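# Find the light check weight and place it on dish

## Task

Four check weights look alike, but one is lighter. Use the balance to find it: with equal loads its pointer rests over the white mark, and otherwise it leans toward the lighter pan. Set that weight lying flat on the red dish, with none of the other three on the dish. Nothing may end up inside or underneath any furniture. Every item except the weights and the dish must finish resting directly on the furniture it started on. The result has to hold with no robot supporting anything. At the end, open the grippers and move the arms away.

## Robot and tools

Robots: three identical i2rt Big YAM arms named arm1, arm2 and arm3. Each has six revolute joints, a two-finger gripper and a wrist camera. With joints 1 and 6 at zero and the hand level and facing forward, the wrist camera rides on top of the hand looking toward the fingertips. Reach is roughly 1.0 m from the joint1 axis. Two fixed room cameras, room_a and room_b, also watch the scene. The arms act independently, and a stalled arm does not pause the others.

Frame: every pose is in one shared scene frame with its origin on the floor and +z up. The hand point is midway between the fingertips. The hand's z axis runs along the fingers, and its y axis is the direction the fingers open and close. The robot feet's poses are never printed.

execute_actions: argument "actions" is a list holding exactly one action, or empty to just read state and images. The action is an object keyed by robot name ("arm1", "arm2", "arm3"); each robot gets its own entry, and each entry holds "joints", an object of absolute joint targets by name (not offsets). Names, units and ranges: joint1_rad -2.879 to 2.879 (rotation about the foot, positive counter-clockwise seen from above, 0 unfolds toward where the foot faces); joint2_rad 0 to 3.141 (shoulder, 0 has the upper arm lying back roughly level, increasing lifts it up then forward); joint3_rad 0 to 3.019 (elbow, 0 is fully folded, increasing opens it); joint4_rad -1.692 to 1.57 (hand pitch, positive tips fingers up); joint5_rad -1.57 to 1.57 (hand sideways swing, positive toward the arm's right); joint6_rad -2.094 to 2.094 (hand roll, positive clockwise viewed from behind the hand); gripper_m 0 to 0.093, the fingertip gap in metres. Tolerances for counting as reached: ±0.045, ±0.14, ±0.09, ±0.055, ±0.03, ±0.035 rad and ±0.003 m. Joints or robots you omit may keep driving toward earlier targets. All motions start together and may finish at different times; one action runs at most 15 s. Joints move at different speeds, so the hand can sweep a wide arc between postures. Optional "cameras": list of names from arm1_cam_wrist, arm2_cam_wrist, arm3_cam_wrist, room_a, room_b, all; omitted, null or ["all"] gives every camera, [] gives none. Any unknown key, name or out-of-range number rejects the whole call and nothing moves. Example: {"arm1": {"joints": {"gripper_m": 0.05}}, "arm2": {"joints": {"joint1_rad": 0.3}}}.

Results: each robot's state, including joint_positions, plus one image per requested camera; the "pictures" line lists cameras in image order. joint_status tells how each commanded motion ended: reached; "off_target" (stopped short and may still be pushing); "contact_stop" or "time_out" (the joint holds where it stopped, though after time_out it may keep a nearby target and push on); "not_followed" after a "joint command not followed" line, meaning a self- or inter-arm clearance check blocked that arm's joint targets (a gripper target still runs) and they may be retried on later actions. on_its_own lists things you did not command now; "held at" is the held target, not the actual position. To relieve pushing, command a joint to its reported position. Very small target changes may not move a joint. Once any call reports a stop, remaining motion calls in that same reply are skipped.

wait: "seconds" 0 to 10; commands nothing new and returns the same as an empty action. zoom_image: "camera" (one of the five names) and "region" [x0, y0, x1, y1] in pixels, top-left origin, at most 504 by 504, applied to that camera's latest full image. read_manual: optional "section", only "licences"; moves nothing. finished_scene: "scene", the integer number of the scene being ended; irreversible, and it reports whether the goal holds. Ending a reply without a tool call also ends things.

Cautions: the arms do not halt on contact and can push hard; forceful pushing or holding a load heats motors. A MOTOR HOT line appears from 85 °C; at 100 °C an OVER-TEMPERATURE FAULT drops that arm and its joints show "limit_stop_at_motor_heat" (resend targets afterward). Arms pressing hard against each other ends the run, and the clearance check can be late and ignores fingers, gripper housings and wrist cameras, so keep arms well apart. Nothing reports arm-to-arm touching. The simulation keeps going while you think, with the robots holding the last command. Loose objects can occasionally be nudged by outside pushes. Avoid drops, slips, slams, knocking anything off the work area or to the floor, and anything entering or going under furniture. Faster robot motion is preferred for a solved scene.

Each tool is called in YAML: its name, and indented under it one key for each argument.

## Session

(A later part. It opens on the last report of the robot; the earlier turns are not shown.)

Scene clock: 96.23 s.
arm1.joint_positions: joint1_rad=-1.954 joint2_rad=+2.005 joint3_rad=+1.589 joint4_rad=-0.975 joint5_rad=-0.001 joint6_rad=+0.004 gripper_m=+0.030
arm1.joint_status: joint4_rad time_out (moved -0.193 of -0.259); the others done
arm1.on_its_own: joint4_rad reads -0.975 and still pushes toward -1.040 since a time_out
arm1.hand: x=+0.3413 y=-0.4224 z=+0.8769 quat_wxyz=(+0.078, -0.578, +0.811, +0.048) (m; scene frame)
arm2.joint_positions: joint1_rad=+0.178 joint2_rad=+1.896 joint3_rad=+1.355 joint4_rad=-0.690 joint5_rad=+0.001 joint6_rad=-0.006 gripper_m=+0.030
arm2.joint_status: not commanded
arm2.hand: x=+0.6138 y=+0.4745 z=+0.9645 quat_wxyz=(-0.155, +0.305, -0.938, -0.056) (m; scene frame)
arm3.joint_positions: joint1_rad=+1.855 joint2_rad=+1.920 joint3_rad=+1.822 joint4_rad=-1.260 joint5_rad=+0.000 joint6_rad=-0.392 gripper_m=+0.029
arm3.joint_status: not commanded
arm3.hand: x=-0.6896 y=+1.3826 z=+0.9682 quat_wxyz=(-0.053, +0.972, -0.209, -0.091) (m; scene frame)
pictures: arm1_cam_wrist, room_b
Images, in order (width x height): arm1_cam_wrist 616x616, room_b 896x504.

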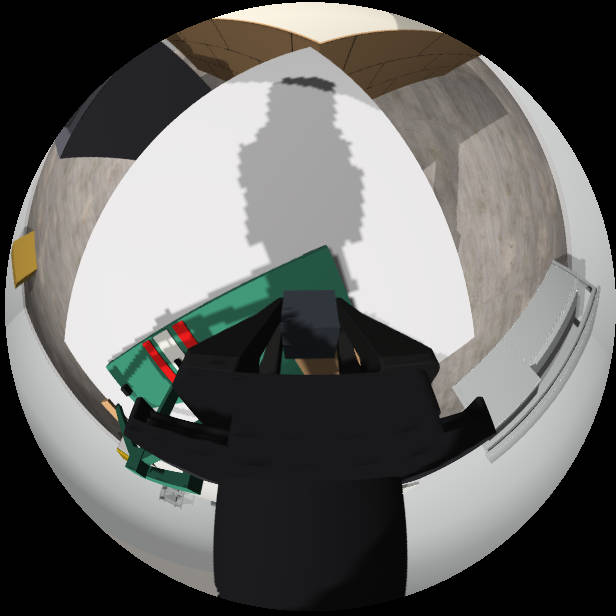

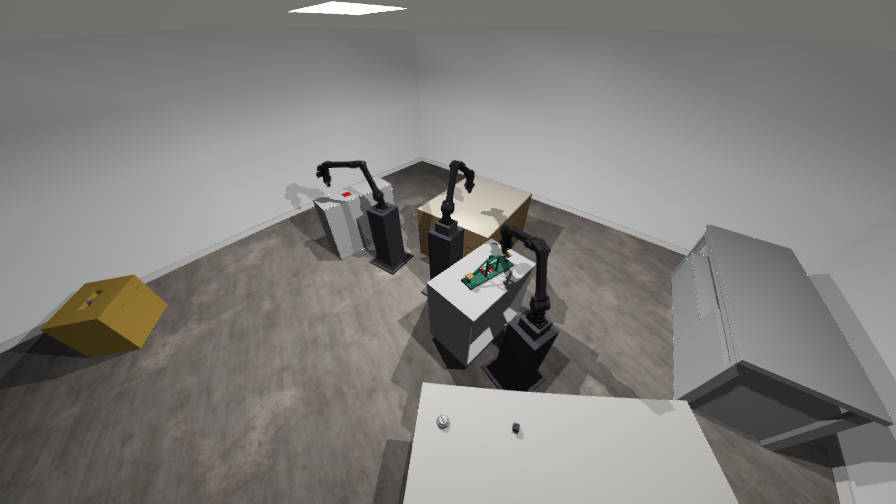

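execute_actions:
  actions:
    - {"arm1":{"joints":{"joint2_rad":1.85,"joint3_rad":1.6,"joint4_rad":-0.98}}}
  cameras: []

execute_actions:
  actions:
    - {"arm1":{"joints":{"joint1_rad":-1.95,"joint4_rad":-1.16}}}
  cameras: ["arm1_cam_wrist"]

Scene clock: 98.87 s.
arm1.joint_positions: joint1_rad=-1.954 joint2_rad=+1.847 joint3_rad=+1.588 joint4_rad=-0.971 joint5_rad=-0.001 joint6_rad=+0.004 gripper_m=+0.030
arm1.joint_status: all done
arm1.hand: x=+0.3417 y=-0.4169 z=+0.9745 quat_wxyz=(+0.143, -0.572, +0.802, +0.095) (m; scene frame)
arm2.joint_positions: joint1_rad=+0.178 joint2_rad=+1.896 joint3_rad=+1.355 joint4_rad=-0.690 joint5_rad=+0.001 joint6_rad=-0.006 gripper_m=+0.030
arm2.joint_status: not commanded
arm2.hand: x=+0.6138 y=+0.4745 z=+0.9645 quat_wxyz=(-0.155, +0.305, -0.938, -0.056) (m; scene frame)
arm3.joint_positions: joint1_rad=+1.855 joint2_rad=+1.920 joint3_rad=+1.822 joint4_rad=-1.260 joint5_rad=+0.000 joint6_rad=-0.392 gripper_m=+0.029
arm3.joint_status: not commanded
arm3.hand: x=-0.6896 y=+1.3826 z=+0.9682 quat_wxyz=(-0.053, +0.972, -0.209, -0.091) (m; scene frame)
pictures: none
No camera images: the call's "cameras" was empty. Leave "cameras" out to get every camera's image.

Scene clock: 99.73 s.
arm1.joint_positions: joint1_rad=-1.954 joint2_rad=+1.847 joint3_rad=+1.588 joint4_rad=-1.146 joint5_rad=-0.001 joint6_rad=+0.004 gripper_m=+0.030
arm1.joint_status: all done
arm1.hand: x=+0.3283 y=-0.4564 z=+0.9636 quat_wxyz=(+0.072, -0.578, +0.812, +0.044) (m; scene frame)
arm2.joint_positions: joint1_rad=+0.178 joint2_rad=+1.896 joint3_rad=+1.355 joint4_rad=-0.690 joint5_rad=+0.001 joint6_rad=-0.006 gripper_m=+0.030
arm2.joint_status: not commanded
arm2.hand: x=+0.6138 y=+0.4745 z=+0.9645 quat_wxyz=(-0.155, +0.305, -0.938, -0.056) (m; scene frame)
arm3.joint_positions: joint1_rad=+1.855 joint2_rad=+1.920 joint3_rad=+1.822 joint4_rad=-1.260 joint5_rad=+0.000 joint6_rad=-0.392 gripper_m=+0.029
arm3.joint_status: not commanded
arm3.hand: x=-0.6896 y=+1.3826 z=+0.9682 quat_wxyz=(-0.053, +0.972, -0.209, -0.091) (m; scene frame)
pictures: arm1_cam_wrist
Images, in order (width x height): arm1_cam_wrist 616x616.

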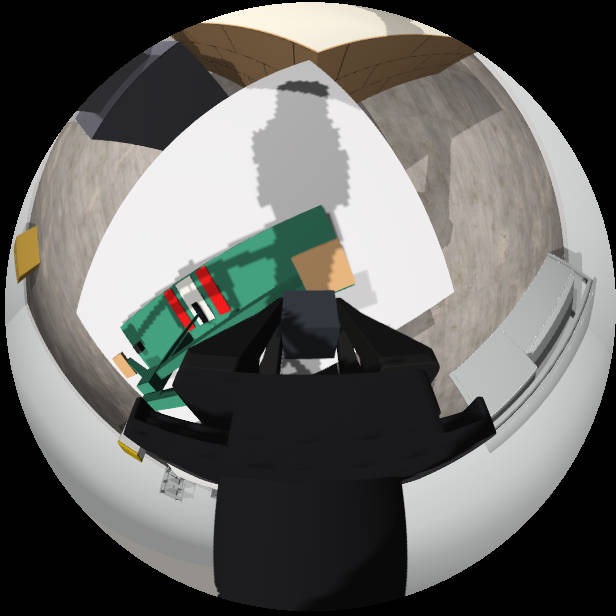

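execute_actions:
  actions:
    - {"arm1":{"joints":{"joint1_rad":-1.975,"joint4_rad":-1.05}}}
  cameras: []

execute_actions:
  actions:
    - {"arm1":{"joints":{"joint2_rad":2.0}}}
  cameras: ["arm1_cam_wrist","room_b"]

zoom_image:
  camera: "room_b"
  region: [430,220,570,320]

Scene clock: 101.73 s.
arm1.joint_positions: joint1_rad=-1.970 joint2_rad=+1.847 joint3_rad=+1.588 joint4_rad=-1.071 joint5_rad=-0.001 joint6_rad=+0.004 gripper_m=+0.030
arm1.joint_status: all done
arm1.hand: x=+0.3437 y=-0.4427 z=+0.9675 quat_wxyz=(+0.103, -0.569, +0.813, +0.065) (m; scene frame)
arm2.joint_positions: joint1_rad=+0.178 joint2_rad=+1.896 joint3_rad=+1.355 joint4_rad=-0.690 joint5_rad=+0.001 joint6_rad=-0.006 gripper_m=+0.030
arm2.joint_status: not commanded
arm2.hand: x=+0.6138 y=+0.4745 z=+0.9645 quat_wxyz=(-0.155, +0.305, -0.938, -0.056) (m; scene frame)
arm3.joint_positions: joint1_rad=+1.855 joint2_rad=+1.920 joint3_rad=+1.822 joint4_rad=-1.260 joint5_rad=+0.000 joint6_rad=-0.392 gripper_m=+0.029
arm3.joint_status: not commanded
arm3.hand: x=-0.6896 y=+1.3826 z=+0.9682 quat_wxyz=(-0.053, +0.972, -0.209, -0.091) (m; scene frame)
pictures: none
No camera images: the call's "cameras" was empty. Leave "cameras" out to get every camera's image.

Scene clock: 103.53 s.
arm1.joint_positions: joint1_rad=-1.972 joint2_rad=+2.010 joint3_rad=+1.586 joint4_rad=-1.063 joint5_rad=+0.001 joint6_rad=+0.004 gripper_m=+0.030
arm1.joint_status: all done
arm1.hand: x=+0.3443 y=-0.4481 z=+0.8699 quat_wxyz=(+0.040, -0.572, +0.819, +0.019) (m; scene frame)
arm2.joint_positions: joint1_rad=+0.178 joint2_rad=+1.896 joint3_rad=+1.355 joint4_rad=-0.690 joint5_rad=+0.001 joint6_rad=-0.006 gripper_m=+0.030
arm2.joint_status: not commanded
arm2.hand: x=+0.6138 y=+0.4745 z=+0.9645 quat_wxyz=(-0.155, +0.305, -0.938, -0.056) (m; scene frame)
arm3.joint_positions: joint1_rad=+1.855 joint2_rad=+1.920 joint3_rad=+1.822 joint4_rad=-1.260 joint5_rad=+0.000 joint6_rad=-0.392 gripper_m=+0.029
arm3.joint_status: not commanded
arm3.hand: x=-0.6896 y=+1.3826 z=+0.9682 quat_wxyz=(-0.053, +0.972, -0.209, -0.091) (m; scene frame)
pictures: arm1_cam_wrist, room_b
Images, in order (width x height): arm1_cam_wrist 616x616, room_b 896x504.

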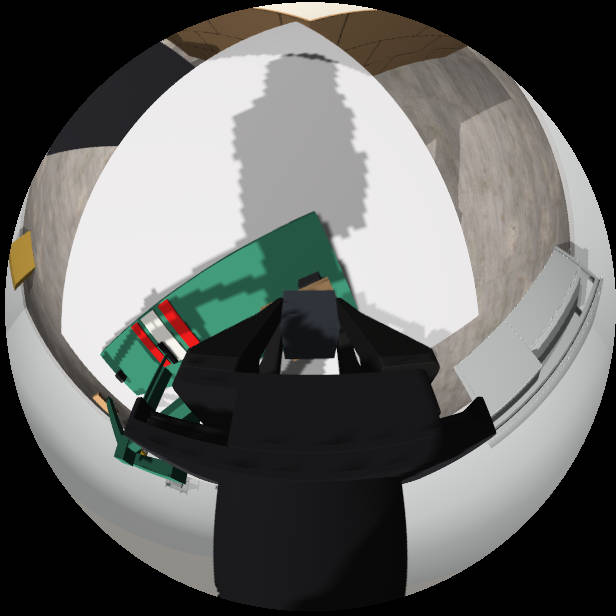

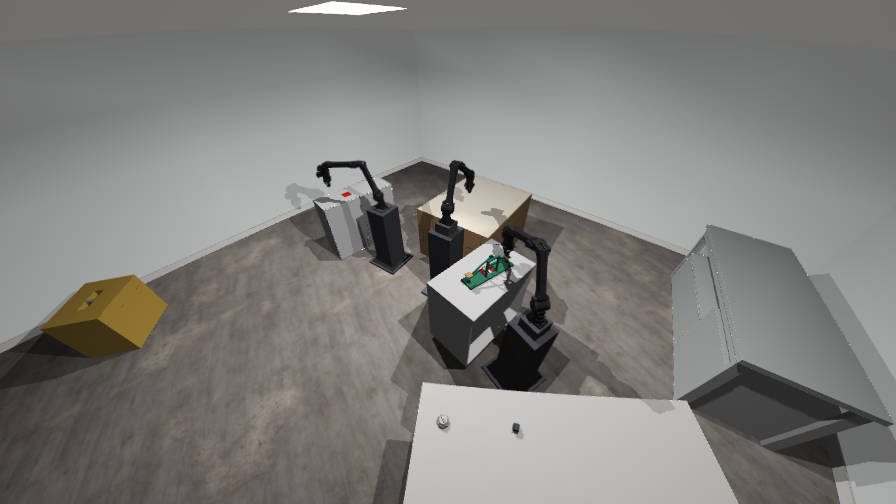

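Region (430, 220, 570, 320) of room_b's 896x504 image, scaled by 3.600, with more detail than that image has; it fills the top 360 rows of this view, and the rest is white.

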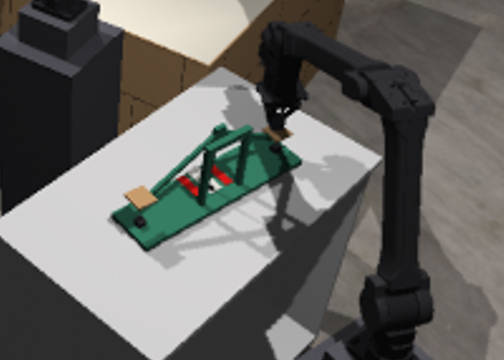

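execute_actions:
  actions:
    - {"arm1":{"joints":{"joint4_rad":-0.985}}}
  cameras: []

execute_actions:
  actions:
    - {"arm1":{"joints":{"gripper_m":0.06}}}
  cameras: []

execute_actions:
  actions:
    - {"arm1":{"joints":{"joint2_rad":1.7}}}
  cameras: ["arm1_cam_wrist"]

Scene clock: 105.57 s.
arm1.joint_positions: joint1_rad=-1.972 joint2_rad=+2.010 joint3_rad=+1.586 joint4_rad=-1.004 joint5_rad=+0.001 joint6_rad=+0.004 gripper_m=+0.030
arm1.joint_status: all done
arm1.hand: x=+0.3492 y=-0.4345 z=+0.8716 quat_wxyz=(+0.064, -0.571, +0.818, +0.036) (m; scene frame)
arm2.joint_positions: joint1_rad=+0.178 joint2_rad=+1.896 joint3_rad=+1.355 joint4_rad=-0.690 joint5_rad=+0.001 joint6_rad=-0.006 gripper_m=+0.030
arm2.joint_status: not commanded
arm2.hand: x=+0.6138 y=+0.4745 z=+0.9645 quat_wxyz=(-0.155, +0.305, -0.938, -0.056) (m; scene frame)
arm3.joint_positions: joint1_rad=+1.855 joint2_rad=+1.920 joint3_rad=+1.822 joint4_rad=-1.260 joint5_rad=+0.000 joint6_rad=-0.392 gripper_m=+0.029
arm3.joint_status: not commanded
arm3.hand: x=-0.6896 y=+1.3826 z=+0.9682 quat_wxyz=(-0.053, +0.972, -0.209, -0.091) (m; scene frame)
pictures: none
No camera images: the call's "cameras" was empty. Leave "cameras" out to get every camera's image.

Scene clock: 106.13 s.
arm1.joint_positions: joint1_rad=-1.972 joint2_rad=+2.010 joint3_rad=+1.586 joint4_rad=-1.002 joint5_rad=+0.001 joint6_rad=+0.004 gripper_m=+0.060
arm1.joint_status: all done
arm1.hand: x=+0.3494 y=-0.4340 z=+0.8717 quat_wxyz=(+0.065, -0.571, +0.817, +0.037) (m; scene frame)
arm2.joint_positions: joint1_rad=+0.178 joint2_rad=+1.896 joint3_rad=+1.355 joint4_rad=-0.690 joint5_rad=+0.001 joint6_rad=-0.006 gripper_m=+0.030
arm2.joint_status: not commanded
arm2.hand: x=+0.6138 y=+0.4745 z=+0.9645 quat_wxyz=(-0.155, +0.305, -0.938, -0.056) (m; scene frame)
arm3.joint_positions: joint1_rad=+1.855 joint2_rad=+1.920 joint3_rad=+1.822 joint4_rad=-1.260 joint5_rad=+0.000 joint6_rad=-0.392 gripper_m=+0.029
arm3.joint_status: not commanded
arm3.hand: x=-0.6896 y=+1.3826 z=+0.9682 quat_wxyz=(-0.053, +0.972, -0.209, -0.091) (m; scene frame)
pictures: none
No camera images: the call's "cameras" was empty. Leave "cameras" out to get every camera's image.

Scene clock: 107.47 s.
arm1.joint_positions: joint1_rad=-1.972 joint2_rad=+1.675 joint3_rad=+1.586 joint4_rad=-0.999 joint5_rad=+0.001 joint6_rad=+0.004 gripper_m=+0.060
arm1.joint_status: all done
arm1.hand: x=+0.3450 y=-0.4380 z=+1.0758 quat_wxyz=(+0.201, -0.557, +0.795, +0.133) (m; scene frame)
arm2.joint_positions: joint1_rad=+0.178 joint2_rad=+1.896 joint3_rad=+1.355 joint4_rad=-0.690 joint5_rad=+0.001 joint6_rad=-0.006 gripper_m=+0.030
arm2.joint_status: not commanded
arm2.hand: x=+0.6138 y=+0.4745 z=+0.9645 quat_wxyz=(-0.155, +0.305, -0.938, -0.056) (m; scene frame)
arm3.joint_positions: joint1_rad=+1.855 joint2_rad=+1.920 joint3_rad=+1.822 joint4_rad=-1.260 joint5_rad=+0.000 joint6_rad=-0.392 gripper_m=+0.029
arm3.joint_status: not commanded
arm3.hand: x=-0.6896 y=+1.3826 z=+0.9682 quat_wxyz=(-0.053, +0.972, -0.209, -0.091) (m; scene frame)
pictures: arm1_cam_wrist
Images, in order (width x height): arm1_cam_wrist 616x616.

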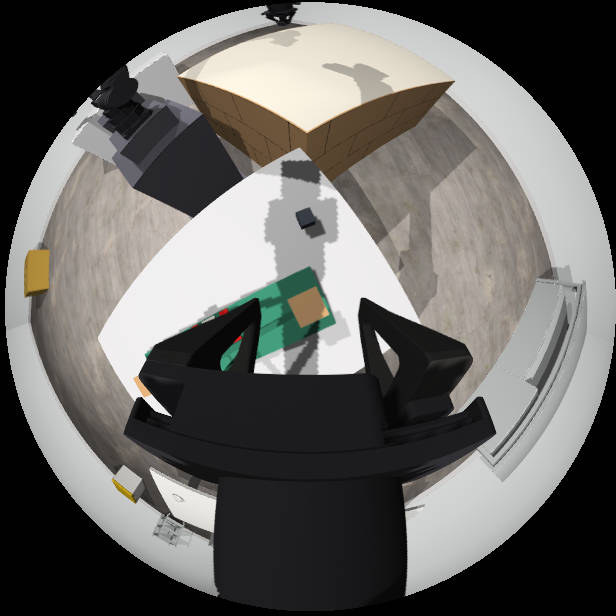

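execute_actions:
  actions:
    - {"arm1":{"joints":{"joint1_rad":-1.965,"joint2_rad":2.25,"joint3_rad":2.05,"joint4_rad":-1.3,"joint6_rad":0.3}}}
  cameras: ["arm1_cam_wrist"]

Scene clock: 111.10 s.
arm1.joint_positions: joint1_rad=-1.972 joint2_rad=+2.257 joint3_rad=+2.002 joint4_rad=-1.288 joint5_rad=+0.001 joint6_rad=+0.285 gripper_m=+0.060
arm1.joint_status: all done
arm1.hand: x=+0.3709 y=-0.3749 z=+0.8663 quat_wxyz=(+0.016, -0.452, +0.892, +0.005) (m; scene frame)
arm2.joint_positions: joint1_rad=+0.178 joint2_rad=+1.896 joint3_rad=+1.355 joint4_rad=-0.690 joint5_rad=+0.001 joint6_rad=-0.006 gripper_m=+0.030
arm2.joint_status: not commanded
arm2.hand: x=+0.6138 y=+0.4745 z=+0.9645 quat_wxyz=(-0.155, +0.305, -0.938, -0.056) (m; scene frame)
arm3.joint_positions: joint1_rad=+1.855 joint2_rad=+1.920 joint3_rad=+1.822 joint4_rad=-1.260 joint5_rad=+0.000 joint6_rad=-0.392 gripper_m=+0.029
arm3.joint_status: not commanded
arm3.hand: x=-0.6896 y=+1.3826 z=+0.9682 quat_wxyz=(-0.053, +0.972, -0.209, -0.091) (m; scene frame)
pictures: arm1_cam_wrist
Images, in order (width x height): arm1_cam_wrist 616x616.

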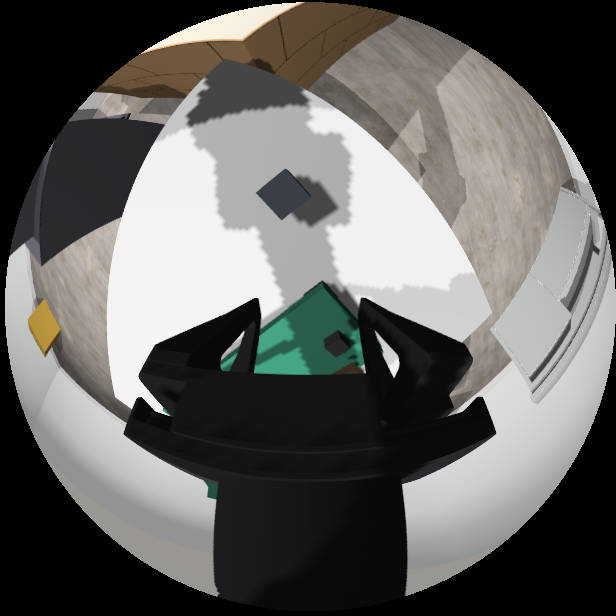

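execute_actions:
  actions:
    - {"arm1":{"joints":{"joint1_rad":-1.93,"joint2_rad":2.48,"joint3_rad":2.4,"joint4_rad":-1.5,"joint6_rad":-0.4}}}
  cameras: ["arm1_cam_wrist"]

Scene clock: 114.13 s.
arm1.joint_positions: joint1_rad=-1.927 joint2_rad=+2.458 joint3_rad=+2.351 joint4_rad=-1.487 joint5_rad=+0.001 joint6_rad=-0.385 gripper_m=+0.060
arm1.joint_status: all done
arm1.hand: x=+0.3540 y=-0.3252 z=+0.8578 quat_wxyz=(-0.006, -0.735, +0.678, -0.011) (m; scene frame)
arm2.joint_positions: joint1_rad=+0.178 joint2_rad=+1.896 joint3_rad=+1.355 joint4_rad=-0.690 joint5_rad=+0.001 joint6_rad=-0.006 gripper_m=+0.030
arm2.joint_status: not commanded
arm2.hand: x=+0.6138 y=+0.4745 z=+0.9645 quat_wxyz=(-0.155, +0.305, -0.938, -0.056) (m; scene frame)
arm3.joint_positions: joint1_rad=+1.855 joint2_rad=+1.920 joint3_rad=+1.822 joint4_rad=-1.260 joint5_rad=+0.000 joint6_rad=-0.392 gripper_m=+0.029
arm3.joint_status: not commanded
arm3.hand: x=-0.6896 y=+1.3826 z=+0.9682 quat_wxyz=(-0.053, +0.972, -0.209, -0.091) (m; scene frame)
pictures: arm1_cam_wrist
Images, in order (width x height): arm1_cam_wrist 616x616.

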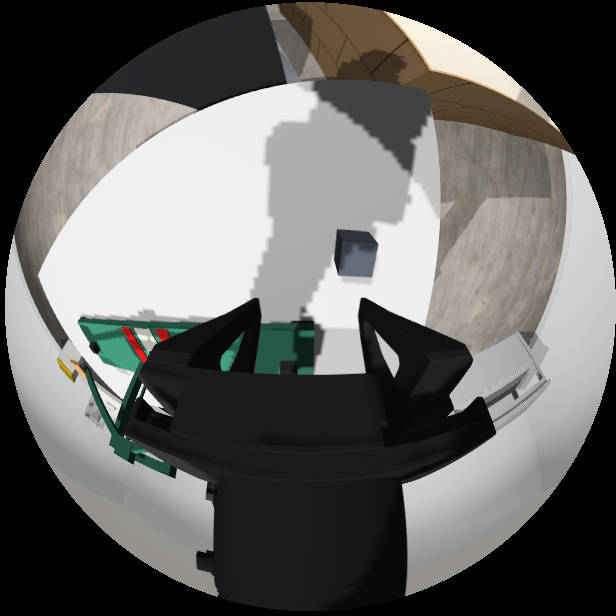

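execute_actions:
  actions:
    - {"arm1":{"joints":{"joint1_rad":-1.96,"joint2_rad":2.62,"joint3_rad":2.5,"joint4_rad":-1.5}}}
  cameras: ["arm1_cam_wrist"]

Scene clock: 117.23 s.
arm1.joint_positions: joint1_rad=-1.962 joint2_rad=+2.599 joint3_rad=+2.462 joint4_rad=-1.488 joint5_rad=+0.001 joint6_rad=-0.386 gripper_m=+0.060
arm1.joint_status: all done
arm1.hand: x=+0.3840 y=-0.3208 z=+0.7980 quat_wxyz=(-0.021, -0.723, +0.690, -0.017) (m; scene frame)
arm2.joint_positions: joint1_rad=+0.178 joint2_rad=+1.896 joint3_rad=+1.355 joint4_rad=-0.690 joint5_rad=+0.001 joint6_rad=-0.006 gripper_m=+0.030
arm2.joint_status: not commanded
arm2.hand: x=+0.6138 y=+0.4745 z=+0.9645 quat_wxyz=(-0.155, +0.305, -0.938, -0.056) (m; scene frame)
arm3.joint_positions: joint1_rad=+1.855 joint2_rad=+1.920 joint3_rad=+1.822 joint4_rad=-1.260 joint5_rad=+0.000 joint6_rad=-0.392 gripper_m=+0.029
arm3.joint_status: not commanded
arm3.hand: x=-0.6896 y=+1.3826 z=+0.9682 quat_wxyz=(-0.053, +0.972, -0.209, -0.091) (m; scene frame)
pictures: arm1_cam_wrist
Images, in order (width x height): arm1_cam_wrist 616x616.

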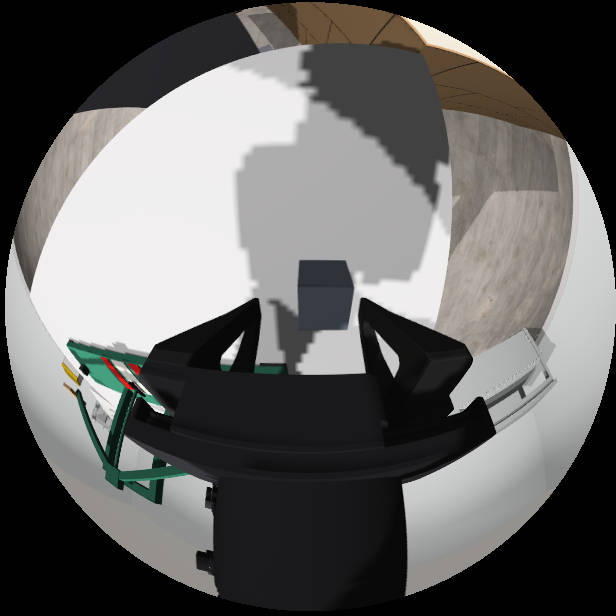

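Forward ~1.5 cm via joint4, then close.

execute_actions:
  actions:
    - {"arm1":{"joints":{"joint4_rad":-1.39}}}
  cameras: []

execute_actions:
  actions:
    - {"arm1":{"joints":{"gripper_m":0.02}}}
  cameras: ["arm1_cam_wrist"]

Scene clock: 119.53 s.
arm1.joint_positions: joint1_rad=-1.962 joint2_rad=+2.599 joint3_rad=+2.462 joint4_rad=-1.406 joint5_rad=+0.001 joint6_rad=-0.386 gripper_m=+0.060
arm1.joint_status: all done
arm1.hand: x=+0.3908 y=-0.3016 z=+0.7978 quat_wxyz=(+0.017, -0.723, +0.690, +0.000) (m; scene frame)
arm2.joint_positions: joint1_rad=+0.178 joint2_rad=+1.896 joint3_rad=+1.355 joint4_rad=-0.690 joint5_rad=+0.001 joint6_rad=-0.006 gripper_m=+0.030
arm2.joint_status: not commanded
arm2.hand: x=+0.6138 y=+0.4745 z=+0.9645 quat_wxyz=(-0.155, +0.305, -0.938, -0.056) (m; scene frame)
arm3.joint_positions: joint1_rad=+1.855 joint2_rad=+1.920 joint3_rad=+1.822 joint4_rad=-1.260 joint5_rad=+0.000 joint6_rad=-0.392 gripper_m=+0.029
arm3.joint_status: not commanded
arm3.hand: x=-0.6896 y=+1.3826 z=+0.9682 quat_wxyz=(-0.053, +0.972, -0.209, -0.091) (m; scene frame)
pictures: none
No camera images: the call's "cameras" was empty. Leave "cameras" out to get every camera's image.

Scene clock: 120.10 s.
arm1.joint_positions: joint1_rad=-1.962 joint2_rad=+2.599 joint3_rad=+2.462 joint4_rad=-1.405 joint5_rad=+0.001 joint6_rad=-0.386 gripper_m=+0.028
arm1.joint_status: gripper_m off_target (ended at +0.028, target +0.020)
arm1.hand: x=+0.3908 y=-0.3015 z=+0.7978 quat_wxyz=(+0.017, -0.723, +0.690, +0.000) (m; scene frame)
arm2.joint_positions: joint1_rad=+0.178 joint2_rad=+1.896 joint3_rad=+1.355 joint4_rad=-0.690 joint5_rad=+0.001 joint6_rad=-0.006 gripper_m=+0.030
arm2.joint_status: not commanded
arm2.hand: x=+0.6138 y=+0.4745 z=+0.9645 quat_wxyz=(-0.155, +0.305, -0.938, -0.056) (m; scene frame)
arm3.joint_positions: joint1_rad=+1.855 joint2_rad=+1.920 joint3_rad=+1.822 joint4_rad=-1.260 joint5_rad=+0.000 joint6_rad=-0.392 gripper_m=+0.029
arm3.joint_status: not commanded
arm3.hand: x=-0.6896 y=+1.3826 z=+0.9682 quat_wxyz=(-0.053, +0.972, -0.209, -0.091) (m; scene frame)
pictures: arm1_cam_wrist
Images, in order (width x height): arm1_cam_wrist 616x616.

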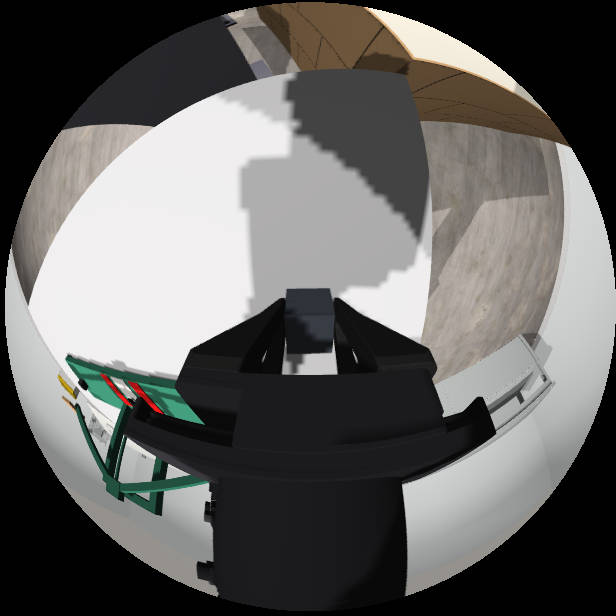

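execute_actions:
  actions:
    - {"arm1":{"joints":{"joint2_rad":2.3}}}
  cameras: []

execute_actions:
  actions:
    - {"arm1":{"joints":{"joint1_rad":-1.96,"joint2_rad":1.85,"joint3_rad":1.588,"joint4_rad":-1.1}}}
  cameras: ["arm1_cam_wrist"]

Scene clock: 124.07 s.
arm1.joint_positions: joint1_rad=-1.962 joint2_rad=+2.284 joint3_rad=+2.481 joint4_rad=-1.405 joint5_rad=+0.001 joint6_rad=-0.386 gripper_m=+0.028
arm1.joint_status: all done
arm1.hand: x=+0.3928 y=-0.2857 z=+1.0454 quat_wxyz=(+0.169, -0.712, +0.678, +0.068) (m; scene frame)
arm2.joint_positions: joint1_rad=+0.178 joint2_rad=+1.896 joint3_rad=+1.355 joint4_rad=-0.690 joint5_rad=+0.001 joint6_rad=-0.006 gripper_m=+0.030
arm2.joint_status: not commanded
arm2.hand: x=+0.6138 y=+0.4745 z=+0.9645 quat_wxyz=(-0.155, +0.305, -0.938, -0.056) (m; scene frame)
arm3.joint_positions: joint1_rad=+1.855 joint2_rad=+1.920 joint3_rad=+1.822 joint4_rad=-1.260 joint5_rad=+0.000 joint6_rad=-0.392 gripper_m=+0.029
arm3.joint_status: not commanded
arm3.hand: x=-0.6896 y=+1.3826 z=+0.9682 quat_wxyz=(-0.053, +0.972, -0.209, -0.091) (m; scene frame)
pictures: none
No camera images: the call's "cameras" was empty. Leave "cameras" out to get every camera's image.

Scene clock: 125.97 s.
arm1.joint_positions: joint1_rad=-1.962 joint2_rad=+1.863 joint3_rad=+1.569 joint4_rad=-1.116 joint5_rad=+0.001 joint6_rad=-0.386 gripper_m=+0.028
arm1.joint_status: all done
arm1.hand: x=+0.3337 y=-0.4574 z=+0.9476 quat_wxyz=(+0.077, -0.721, +0.688, +0.027) (m; scene frame)
arm2.joint_positions: joint1_rad=+0.178 joint2_rad=+1.896 joint3_rad=+1.355 joint4_rad=-0.690 joint5_rad=+0.001 joint6_rad=-0.006 gripper_m=+0.030
arm2.joint_status: not commanded
arm2.hand: x=+0.6138 y=+0.4745 z=+0.9645 quat_wxyz=(-0.155, +0.305, -0.938, -0.056) (m; scene frame)
arm3.joint_positions: joint1_rad=+1.855 joint2_rad=+1.920 joint3_rad=+1.822 joint4_rad=-1.260 joint5_rad=+0.000 joint6_rad=-0.392 gripper_m=+0.029
arm3.joint_status: not commanded
arm3.hand: x=-0.6896 y=+1.3826 z=+0.9682 quat_wxyz=(-0.053, +0.972, -0.209, -0.091) (m; scene frame)
pictures: arm1_cam_wrist
Images, in order (width x height): arm1_cam_wrist 616x616.

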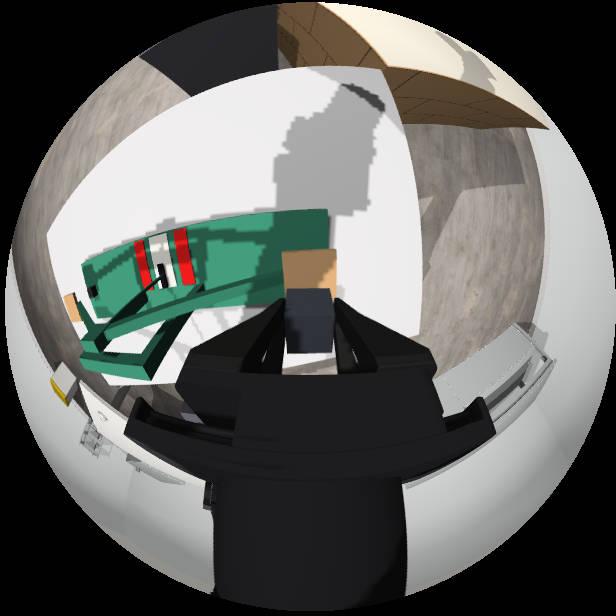

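execute_actions:
  actions:
    - {"arm1":{"joints":{"joint1_rad":-2.0,"joint4_rad":-1.0}}}
  cameras: ["arm1_cam_wrist"]

Scene clock: 138.13 s.
arm1.joint_positions: joint1_rad=-2.002 joint2_rad=+1.863 joint3_rad=+1.569 joint4_rad=-1.021 joint5_rad=+0.001 joint6_rad=-0.386 gripper_m=+0.028
arm1.joint_status: all done
arm1.hand: x=+0.3646 y=-0.4446 z=+0.9528 quat_wxyz=(+0.122, -0.704, +0.698, +0.044) (m; scene frame)
arm2.joint_positions: joint1_rad=+0.178 joint2_rad=+1.896 joint3_rad=+1.355 joint4_rad=-0.690 joint5_rad=+0.001 joint6_rad=-0.006 gripper_m=+0.030
arm2.joint_status: not commanded
arm2.hand: x=+0.6138 y=+0.4745 z=+0.9645 quat_wxyz=(-0.155, +0.305, -0.938, -0.056) (m; scene frame)
arm3.joint_positions: joint1_rad=+1.855 joint2_rad=+1.920 joint3_rad=+1.822 joint4_rad=-1.260 joint5_rad=+0.000 joint6_rad=-0.392 gripper_m=+0.029
arm3.joint_status: not commanded
arm3.hand: x=-0.6896 y=+1.3826 z=+0.9682 quat_wxyz=(-0.053, +0.972, -0.209, -0.091) (m; scene frame)
pictures: arm1_cam_wrist
Images, in order (width x height): arm1_cam_wrist 616x616.

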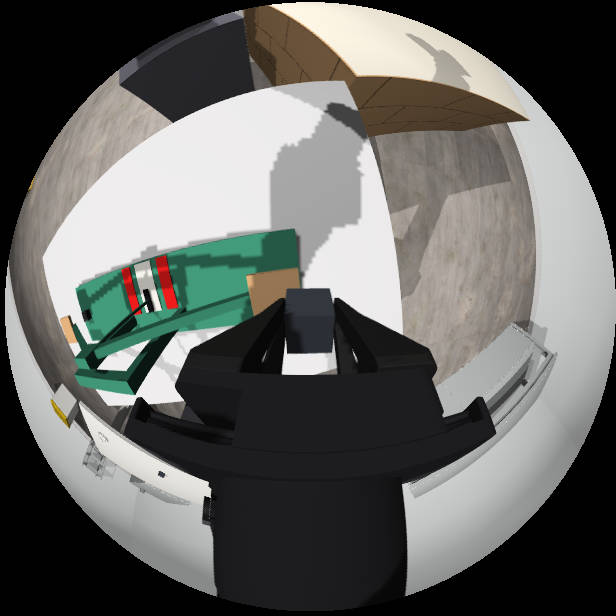

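execute_actions:
  actions:
    - {"arm1":{"joints":{"joint1_rad":-1.95,"joint4_rad":-0.96}}}
  cameras: ["arm1_cam_wrist"]

Scene clock: 140.03 s.
arm1.joint_positions: joint1_rad=-1.944 joint2_rad=+1.863 joint3_rad=+1.569 joint4_rad=-0.982 joint5_rad=+0.001 joint6_rad=-0.386 gripper_m=+0.028
arm1.joint_status: all done
arm1.hand: x=+0.3333 y=-0.4233 z=+0.9549 quat_wxyz=(+0.138, -0.722, +0.675, +0.056) (m; scene frame)
arm2.joint_positions: joint1_rad=+0.178 joint2_rad=+1.896 joint3_rad=+1.355 joint4_rad=-0.690 joint5_rad=+0.001 joint6_rad=-0.006 gripper_m=+0.030
arm2.joint_status: not commanded
arm2.hand: x=+0.6138 y=+0.4745 z=+0.9645 quat_wxyz=(-0.155, +0.305, -0.938, -0.056) (m; scene frame)
arm3.joint_positions: joint1_rad=+1.855 joint2_rad=+1.920 joint3_rad=+1.822 joint4_rad=-1.260 joint5_rad=+0.000 joint6_rad=-0.392 gripper_m=+0.029
arm3.joint_status: not commanded
arm3.hand: x=-0.6896 y=+1.3826 z=+0.9682 quat_wxyz=(-0.053, +0.972, -0.209, -0.091) (m; scene frame)
pictures: arm1_cam_wrist
Images, in order (width x height): arm1_cam_wrist 616x616.

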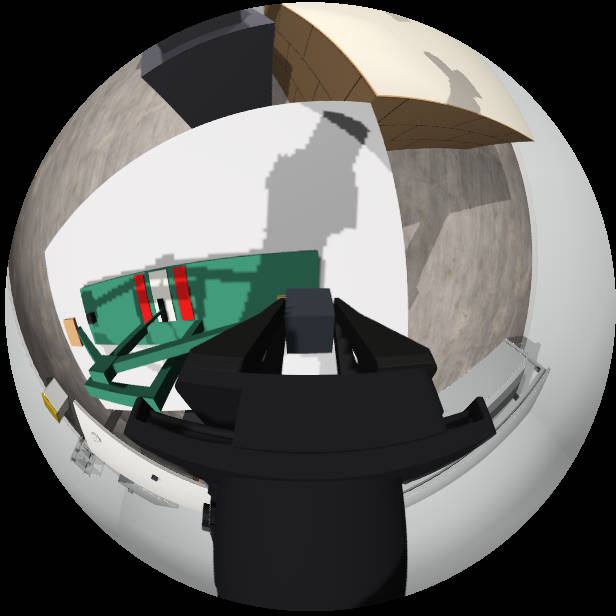

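execute_actions:
  actions:
    - {"arm1":{"joints":{"joint2_rad":2.03,"joint4_rad":-0.93}}}
  cameras: ["arm1_cam_wrist","room_b"]

zoom_image:
  camera: "room_b"
  region: [430,220,570,320]

Scene clock: 142.33 s.
arm1.joint_positions: joint1_rad=-1.934 joint2_rad=+2.037 joint3_rad=+1.569 joint4_rad=-0.937 joint5_rad=-0.008 joint6_rad=-0.386 gripper_m=+0.028
arm1.joint_status: all done
arm1.hand: x=+0.3276 y=-0.4200 z=+0.8507 quat_wxyz=(+0.077, -0.731, +0.677, +0.033) (m; scene frame)
arm2.joint_positions: joint1_rad=+0.178 joint2_rad=+1.896 joint3_rad=+1.355 joint4_rad=-0.690 joint5_rad=+0.001 joint6_rad=-0.006 gripper_m=+0.030
arm2.joint_status: not commanded
arm2.hand: x=+0.6138 y=+0.4745 z=+0.9645 quat_wxyz=(-0.155, +0.305, -0.938, -0.056) (m; scene frame)
arm3.joint_positions: joint1_rad=+1.855 joint2_rad=+1.920 joint3_rad=+1.822 joint4_rad=-1.260 joint5_rad=+0.000 joint6_rad=-0.392 gripper_m=+0.029
arm3.joint_status: not commanded
arm3.hand: x=-0.6896 y=+1.3826 z=+0.9682 quat_wxyz=(-0.053, +0.972, -0.209, -0.091) (m; scene frame)
pictures: arm1_cam_wrist, room_b
Images, in order (width x height): arm1_cam_wrist 616x616, room_b 896x504.

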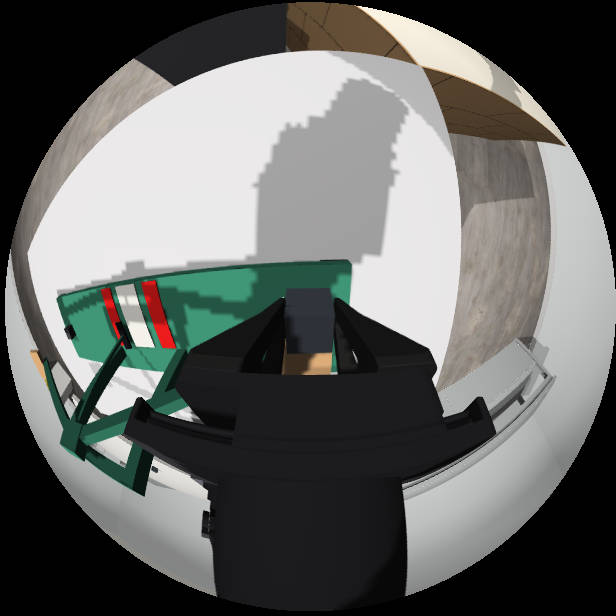

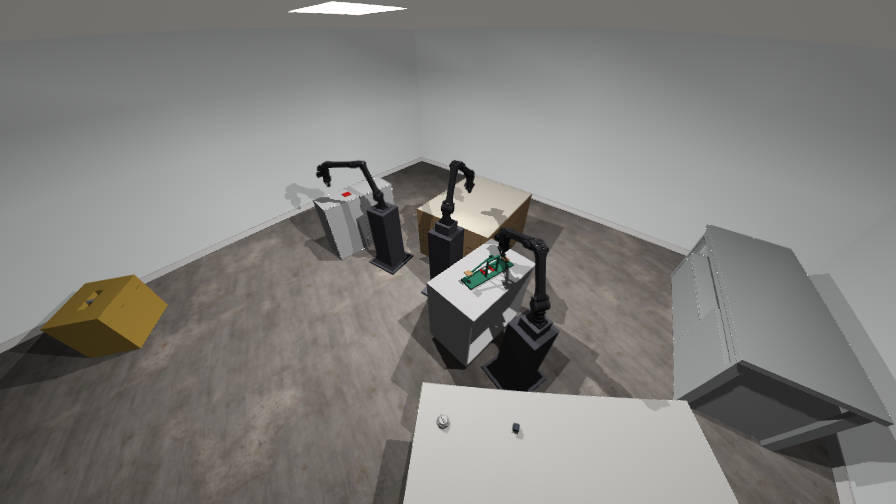

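Region (430, 220, 570, 320) of room_b's 896x504 image, scaled by 3.600, with more detail than that image has; it fills the top 360 rows of this view, and the rest is white.

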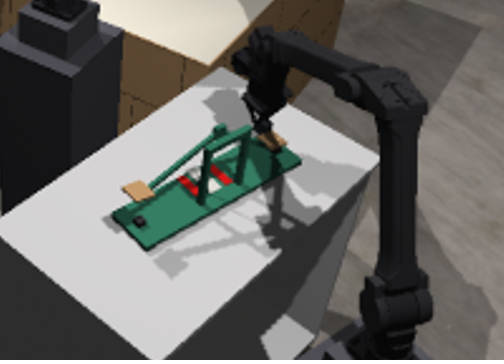

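execute_actions:
  actions:
    - {"arm1":{"joints":{"joint1_rad":-1.9,"joint4_rad":-1.05}}}
  cameras: ["arm1_cam_wrist","room_b"]

zoom_image:
  camera: "room_b"
  region: [430,220,570,320]

Scene clock: 145.13 s.
arm1.joint_positions: joint1_rad=-1.909 joint2_rad=+2.037 joint3_rad=+1.569 joint4_rad=-0.993 joint5_rad=+0.004 joint6_rad=-0.389 gripper_m=+0.028
arm1.joint_status: joint4_rad time_out (moved -0.056 of -0.113); the others done
arm1.on_its_own: joint4_rad reads -0.993 and still pushes toward -1.050 since a time_out
arm1.hand: x=+0.3108 y=-0.4291 z=+0.8486 quat_wxyz=(+0.054, -0.742, +0.669, +0.016) (m; scene frame)
arm2.joint_positions: joint1_rad=+0.178 joint2_rad=+1.896 joint3_rad=+1.355 joint4_rad=-0.690 joint5_rad=+0.001 joint6_rad=-0.006 gripper_m=+0.030
arm2.joint_status: not commanded
arm2.hand: x=+0.6138 y=+0.4745 z=+0.9645 quat_wxyz=(-0.155, +0.305, -0.938, -0.056) (m; scene frame)
arm3.joint_positions: joint1_rad=+1.855 joint2_rad=+1.920 joint3_rad=+1.822 joint4_rad=-1.260 joint5_rad=+0.000 joint6_rad=-0.392 gripper_m=+0.029
arm3.joint_status: not commanded
arm3.hand: x=-0.6896 y=+1.3826 z=+0.9682 quat_wxyz=(-0.053, +0.972, -0.209, -0.091) (m; scene frame)
pictures: arm1_cam_wrist, room_b
Images, in order (width x height): arm1_cam_wrist 616x616, room_b 896x504.

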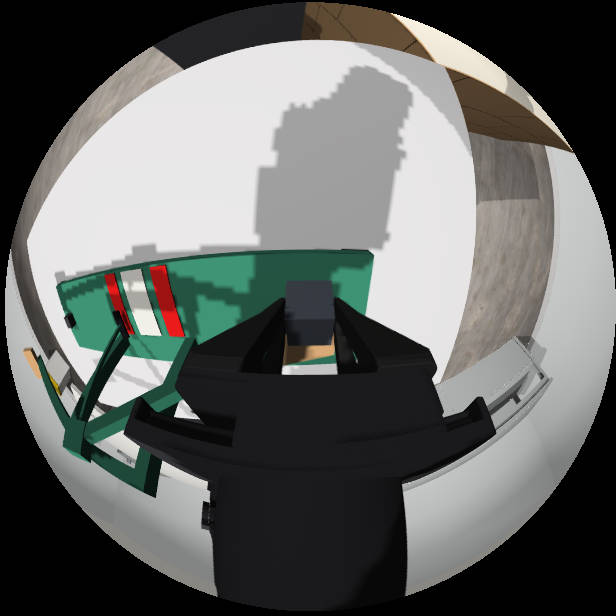

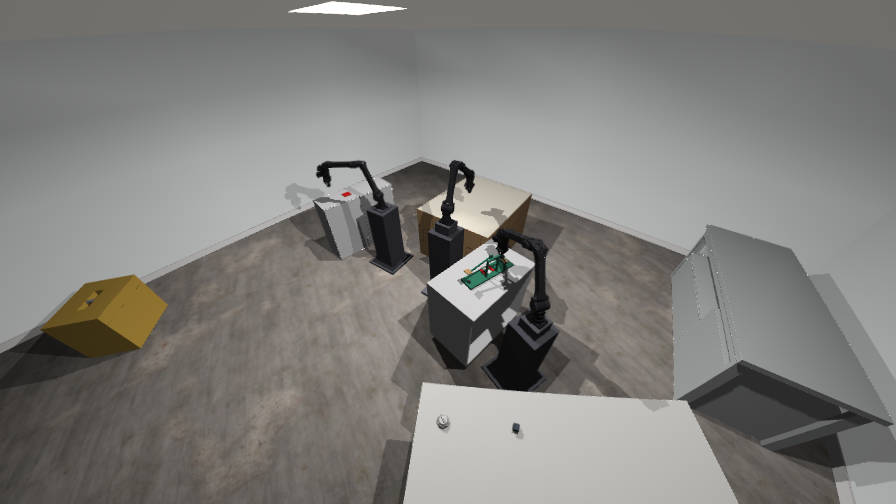

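Region (430, 220, 570, 320) of room_b's 896x504 image, scaled by 3.600, with more detail than that image has; it fills the top 360 rows of this view, and the rest is white.

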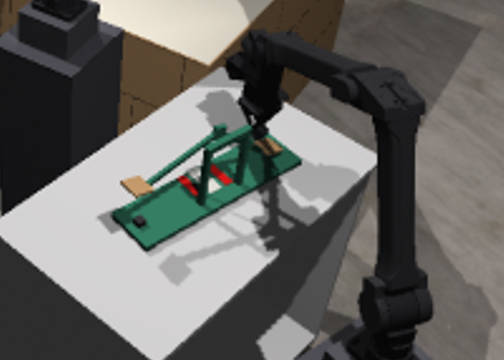

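execute_actions:
  actions:
    - {"arm1":{"joints":{"joint2_rad":1.86,"joint4_rad":-0.99}}}
  cameras: []

execute_actions:
  actions:
    - {"arm1":{"joints":{"joint4_rad":-1.1}}}
  cameras: ["arm1_cam_wrist"]

Scene clock: 148.67 s.
arm1.joint_positions: joint1_rad=-1.909 joint2_rad=+1.850 joint3_rad=+1.569 joint4_rad=-0.989 joint5_rad=+0.003 joint6_rad=-0.389 gripper_m=+0.028
arm1.joint_status: all done
arm1.hand: x=+0.3119 y=-0.4183 z=+0.9620 quat_wxyz=(+0.140, -0.735, +0.661, +0.058) (m; scene frame)
arm2.joint_positions: joint1_rad=+0.178 joint2_rad=+1.896 joint3_rad=+1.355 joint4_rad=-0.690 joint5_rad=+0.001 joint6_rad=-0.006 gripper_m=+0.030
arm2.joint_status: not commanded
arm2.hand: x=+0.6138 y=+0.4745 z=+0.9645 quat_wxyz=(-0.155, +0.305, -0.938, -0.056) (m; scene frame)
arm3.joint_positions: joint1_rad=+1.855 joint2_rad=+1.920 joint3_rad=+1.822 joint4_rad=-1.260 joint5_rad=+0.000 joint6_rad=-0.392 gripper_m=+0.029
arm3.joint_status: not commanded
arm3.hand: x=-0.6896 y=+1.3826 z=+0.9682 quat_wxyz=(-0.053, +0.972, -0.209, -0.091) (m; scene frame)
pictures: none
No camera images: the call's "cameras" was empty. Leave "cameras" out to get every camera's image.

Scene clock: 149.43 s.
arm1.joint_positions: joint1_rad=-1.909 joint2_rad=+1.850 joint3_rad=+1.569 joint4_rad=-1.086 joint5_rad=+0.003 joint6_rad=-0.389 gripper_m=+0.028
arm1.joint_status: all done
arm1.hand: x=+0.3054 y=-0.4406 z=+0.9560 quat_wxyz=(+0.096, -0.739, +0.666, +0.037) (m; scene frame)
arm2.joint_positions: joint1_rad=+0.178 joint2_rad=+1.896 joint3_rad=+1.355 joint4_rad=-0.690 joint5_rad=+0.001 joint6_rad=-0.006 gripper_m=+0.030
arm2.joint_status: not commanded
arm2.hand: x=+0.6138 y=+0.4745 z=+0.9645 quat_wxyz=(-0.155, +0.305, -0.938, -0.056) (m; scene frame)
arm3.joint_positions: joint1_rad=+1.855 joint2_rad=+1.920 joint3_rad=+1.822 joint4_rad=-1.260 joint5_rad=+0.000 joint6_rad=-0.392 gripper_m=+0.029
arm3.joint_status: not commanded
arm3.hand: x=-0.6896 y=+1.3826 z=+0.9682 quat_wxyz=(-0.053, +0.972, -0.209, -0.091) (m; scene frame)
pictures: arm1_cam_wrist
Images, in order (width x height): arm1_cam_wrist 616x616.

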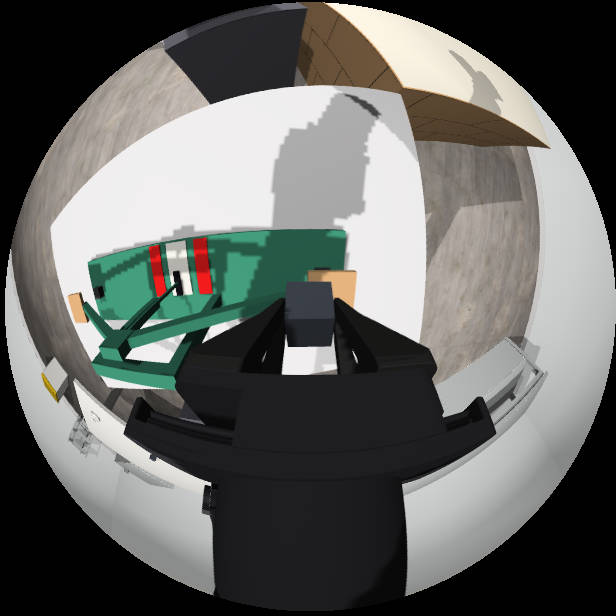

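execute_actions:
  actions:
    - {"arm1":{"joints":{"joint1_rad":-1.95,"joint4_rad":-1.06}}}
  cameras: []

execute_actions:
  actions:
    - {"arm1":{"joints":{"joint2_rad":2.0}}}
  cameras: ["arm1_cam_wrist","room_b"]

zoom_image:
  camera: "room_b"
  region: [430,220,570,320]

Scene clock: 151.67 s.
arm1.joint_positions: joint1_rad=-1.953 joint2_rad=+1.850 joint3_rad=+1.569 joint4_rad=-1.080 joint5_rad=+0.001 joint6_rad=-0.389 gripper_m=+0.028
arm1.joint_status: all done
arm1.hand: x=+0.3312 y=-0.4473 z=+0.9567 quat_wxyz=(+0.099, -0.724, +0.682, +0.037) (m; scene frame)
arm2.joint_positions: joint1_rad=+0.178 joint2_rad=+1.896 joint3_rad=+1.355 joint4_rad=-0.690 joint5_rad=+0.001 joint6_rad=-0.006 gripper_m=+0.030
arm2.joint_status: not commanded
arm2.hand: x=+0.6138 y=+0.4745 z=+0.9645 quat_wxyz=(-0.155, +0.305, -0.938, -0.056) (m; scene frame)
arm3.joint_positions: joint1_rad=+1.855 joint2_rad=+1.920 joint3_rad=+1.822 joint4_rad=-1.260 joint5_rad=+0.000 joint6_rad=-0.392 gripper_m=+0.029
arm3.joint_status: not commanded
arm3.hand: x=-0.6896 y=+1.3826 z=+0.9682 quat_wxyz=(-0.053, +0.972, -0.209, -0.091) (m; scene frame)
pictures: none
No camera images: the call's "cameras" was empty. Leave "cameras" out to get every camera's image.

Scene clock: 153.17 s.
arm1.joint_positions: joint1_rad=-1.952 joint2_rad=+2.006 joint3_rad=+1.569 joint4_rad=-1.070 joint5_rad=+0.001 joint6_rad=-0.389 gripper_m=+0.028
arm1.joint_status: all done
arm1.hand: x=+0.3303 y=-0.4519 z=+0.8657 quat_wxyz=(+0.033, -0.728, +0.685, +0.007) (m; scene frame)
arm2.joint_positions: joint1_rad=+0.178 joint2_rad=+1.896 joint3_rad=+1.355 joint4_rad=-0.690 joint5_rad=+0.001 joint6_rad=-0.006 gripper_m=+0.030
arm2.joint_status: not commanded
arm2.hand: x=+0.6138 y=+0.4745 z=+0.9645 quat_wxyz=(-0.155, +0.305, -0.938, -0.056) (m; scene frame)
arm3.joint_positions: joint1_rad=+1.855 joint2_rad=+1.920 joint3_rad=+1.822 joint4_rad=-1.260 joint5_rad=+0.000 joint6_rad=-0.392 gripper_m=+0.029
arm3.joint_status: not commanded
arm3.hand: x=-0.6896 y=+1.3826 z=+0.9682 quat_wxyz=(-0.053, +0.972, -0.209, -0.091) (m; scene frame)
pictures: arm1_cam_wrist, room_b
Images, in order (width x height): arm1_cam_wrist 616x616, room_b 896x504.

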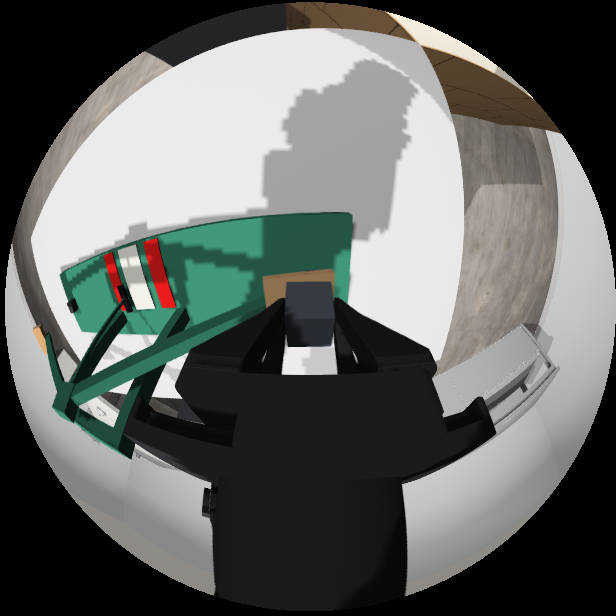

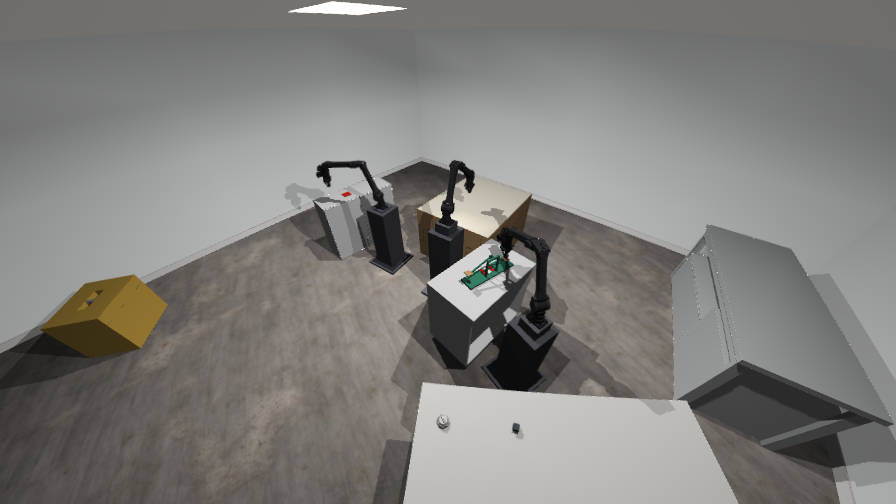

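Region (430, 220, 570, 320) of room_b's 896x504 image, scaled by 3.600, with more detail than that image has; it fills the top 360 rows of this view, and the rest is white.

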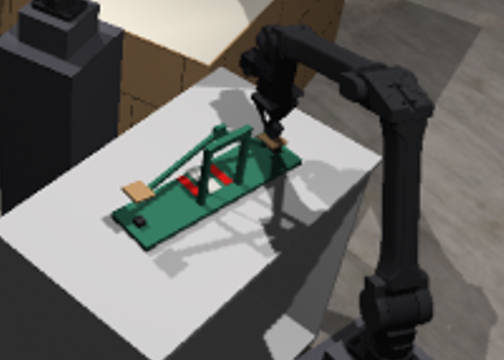

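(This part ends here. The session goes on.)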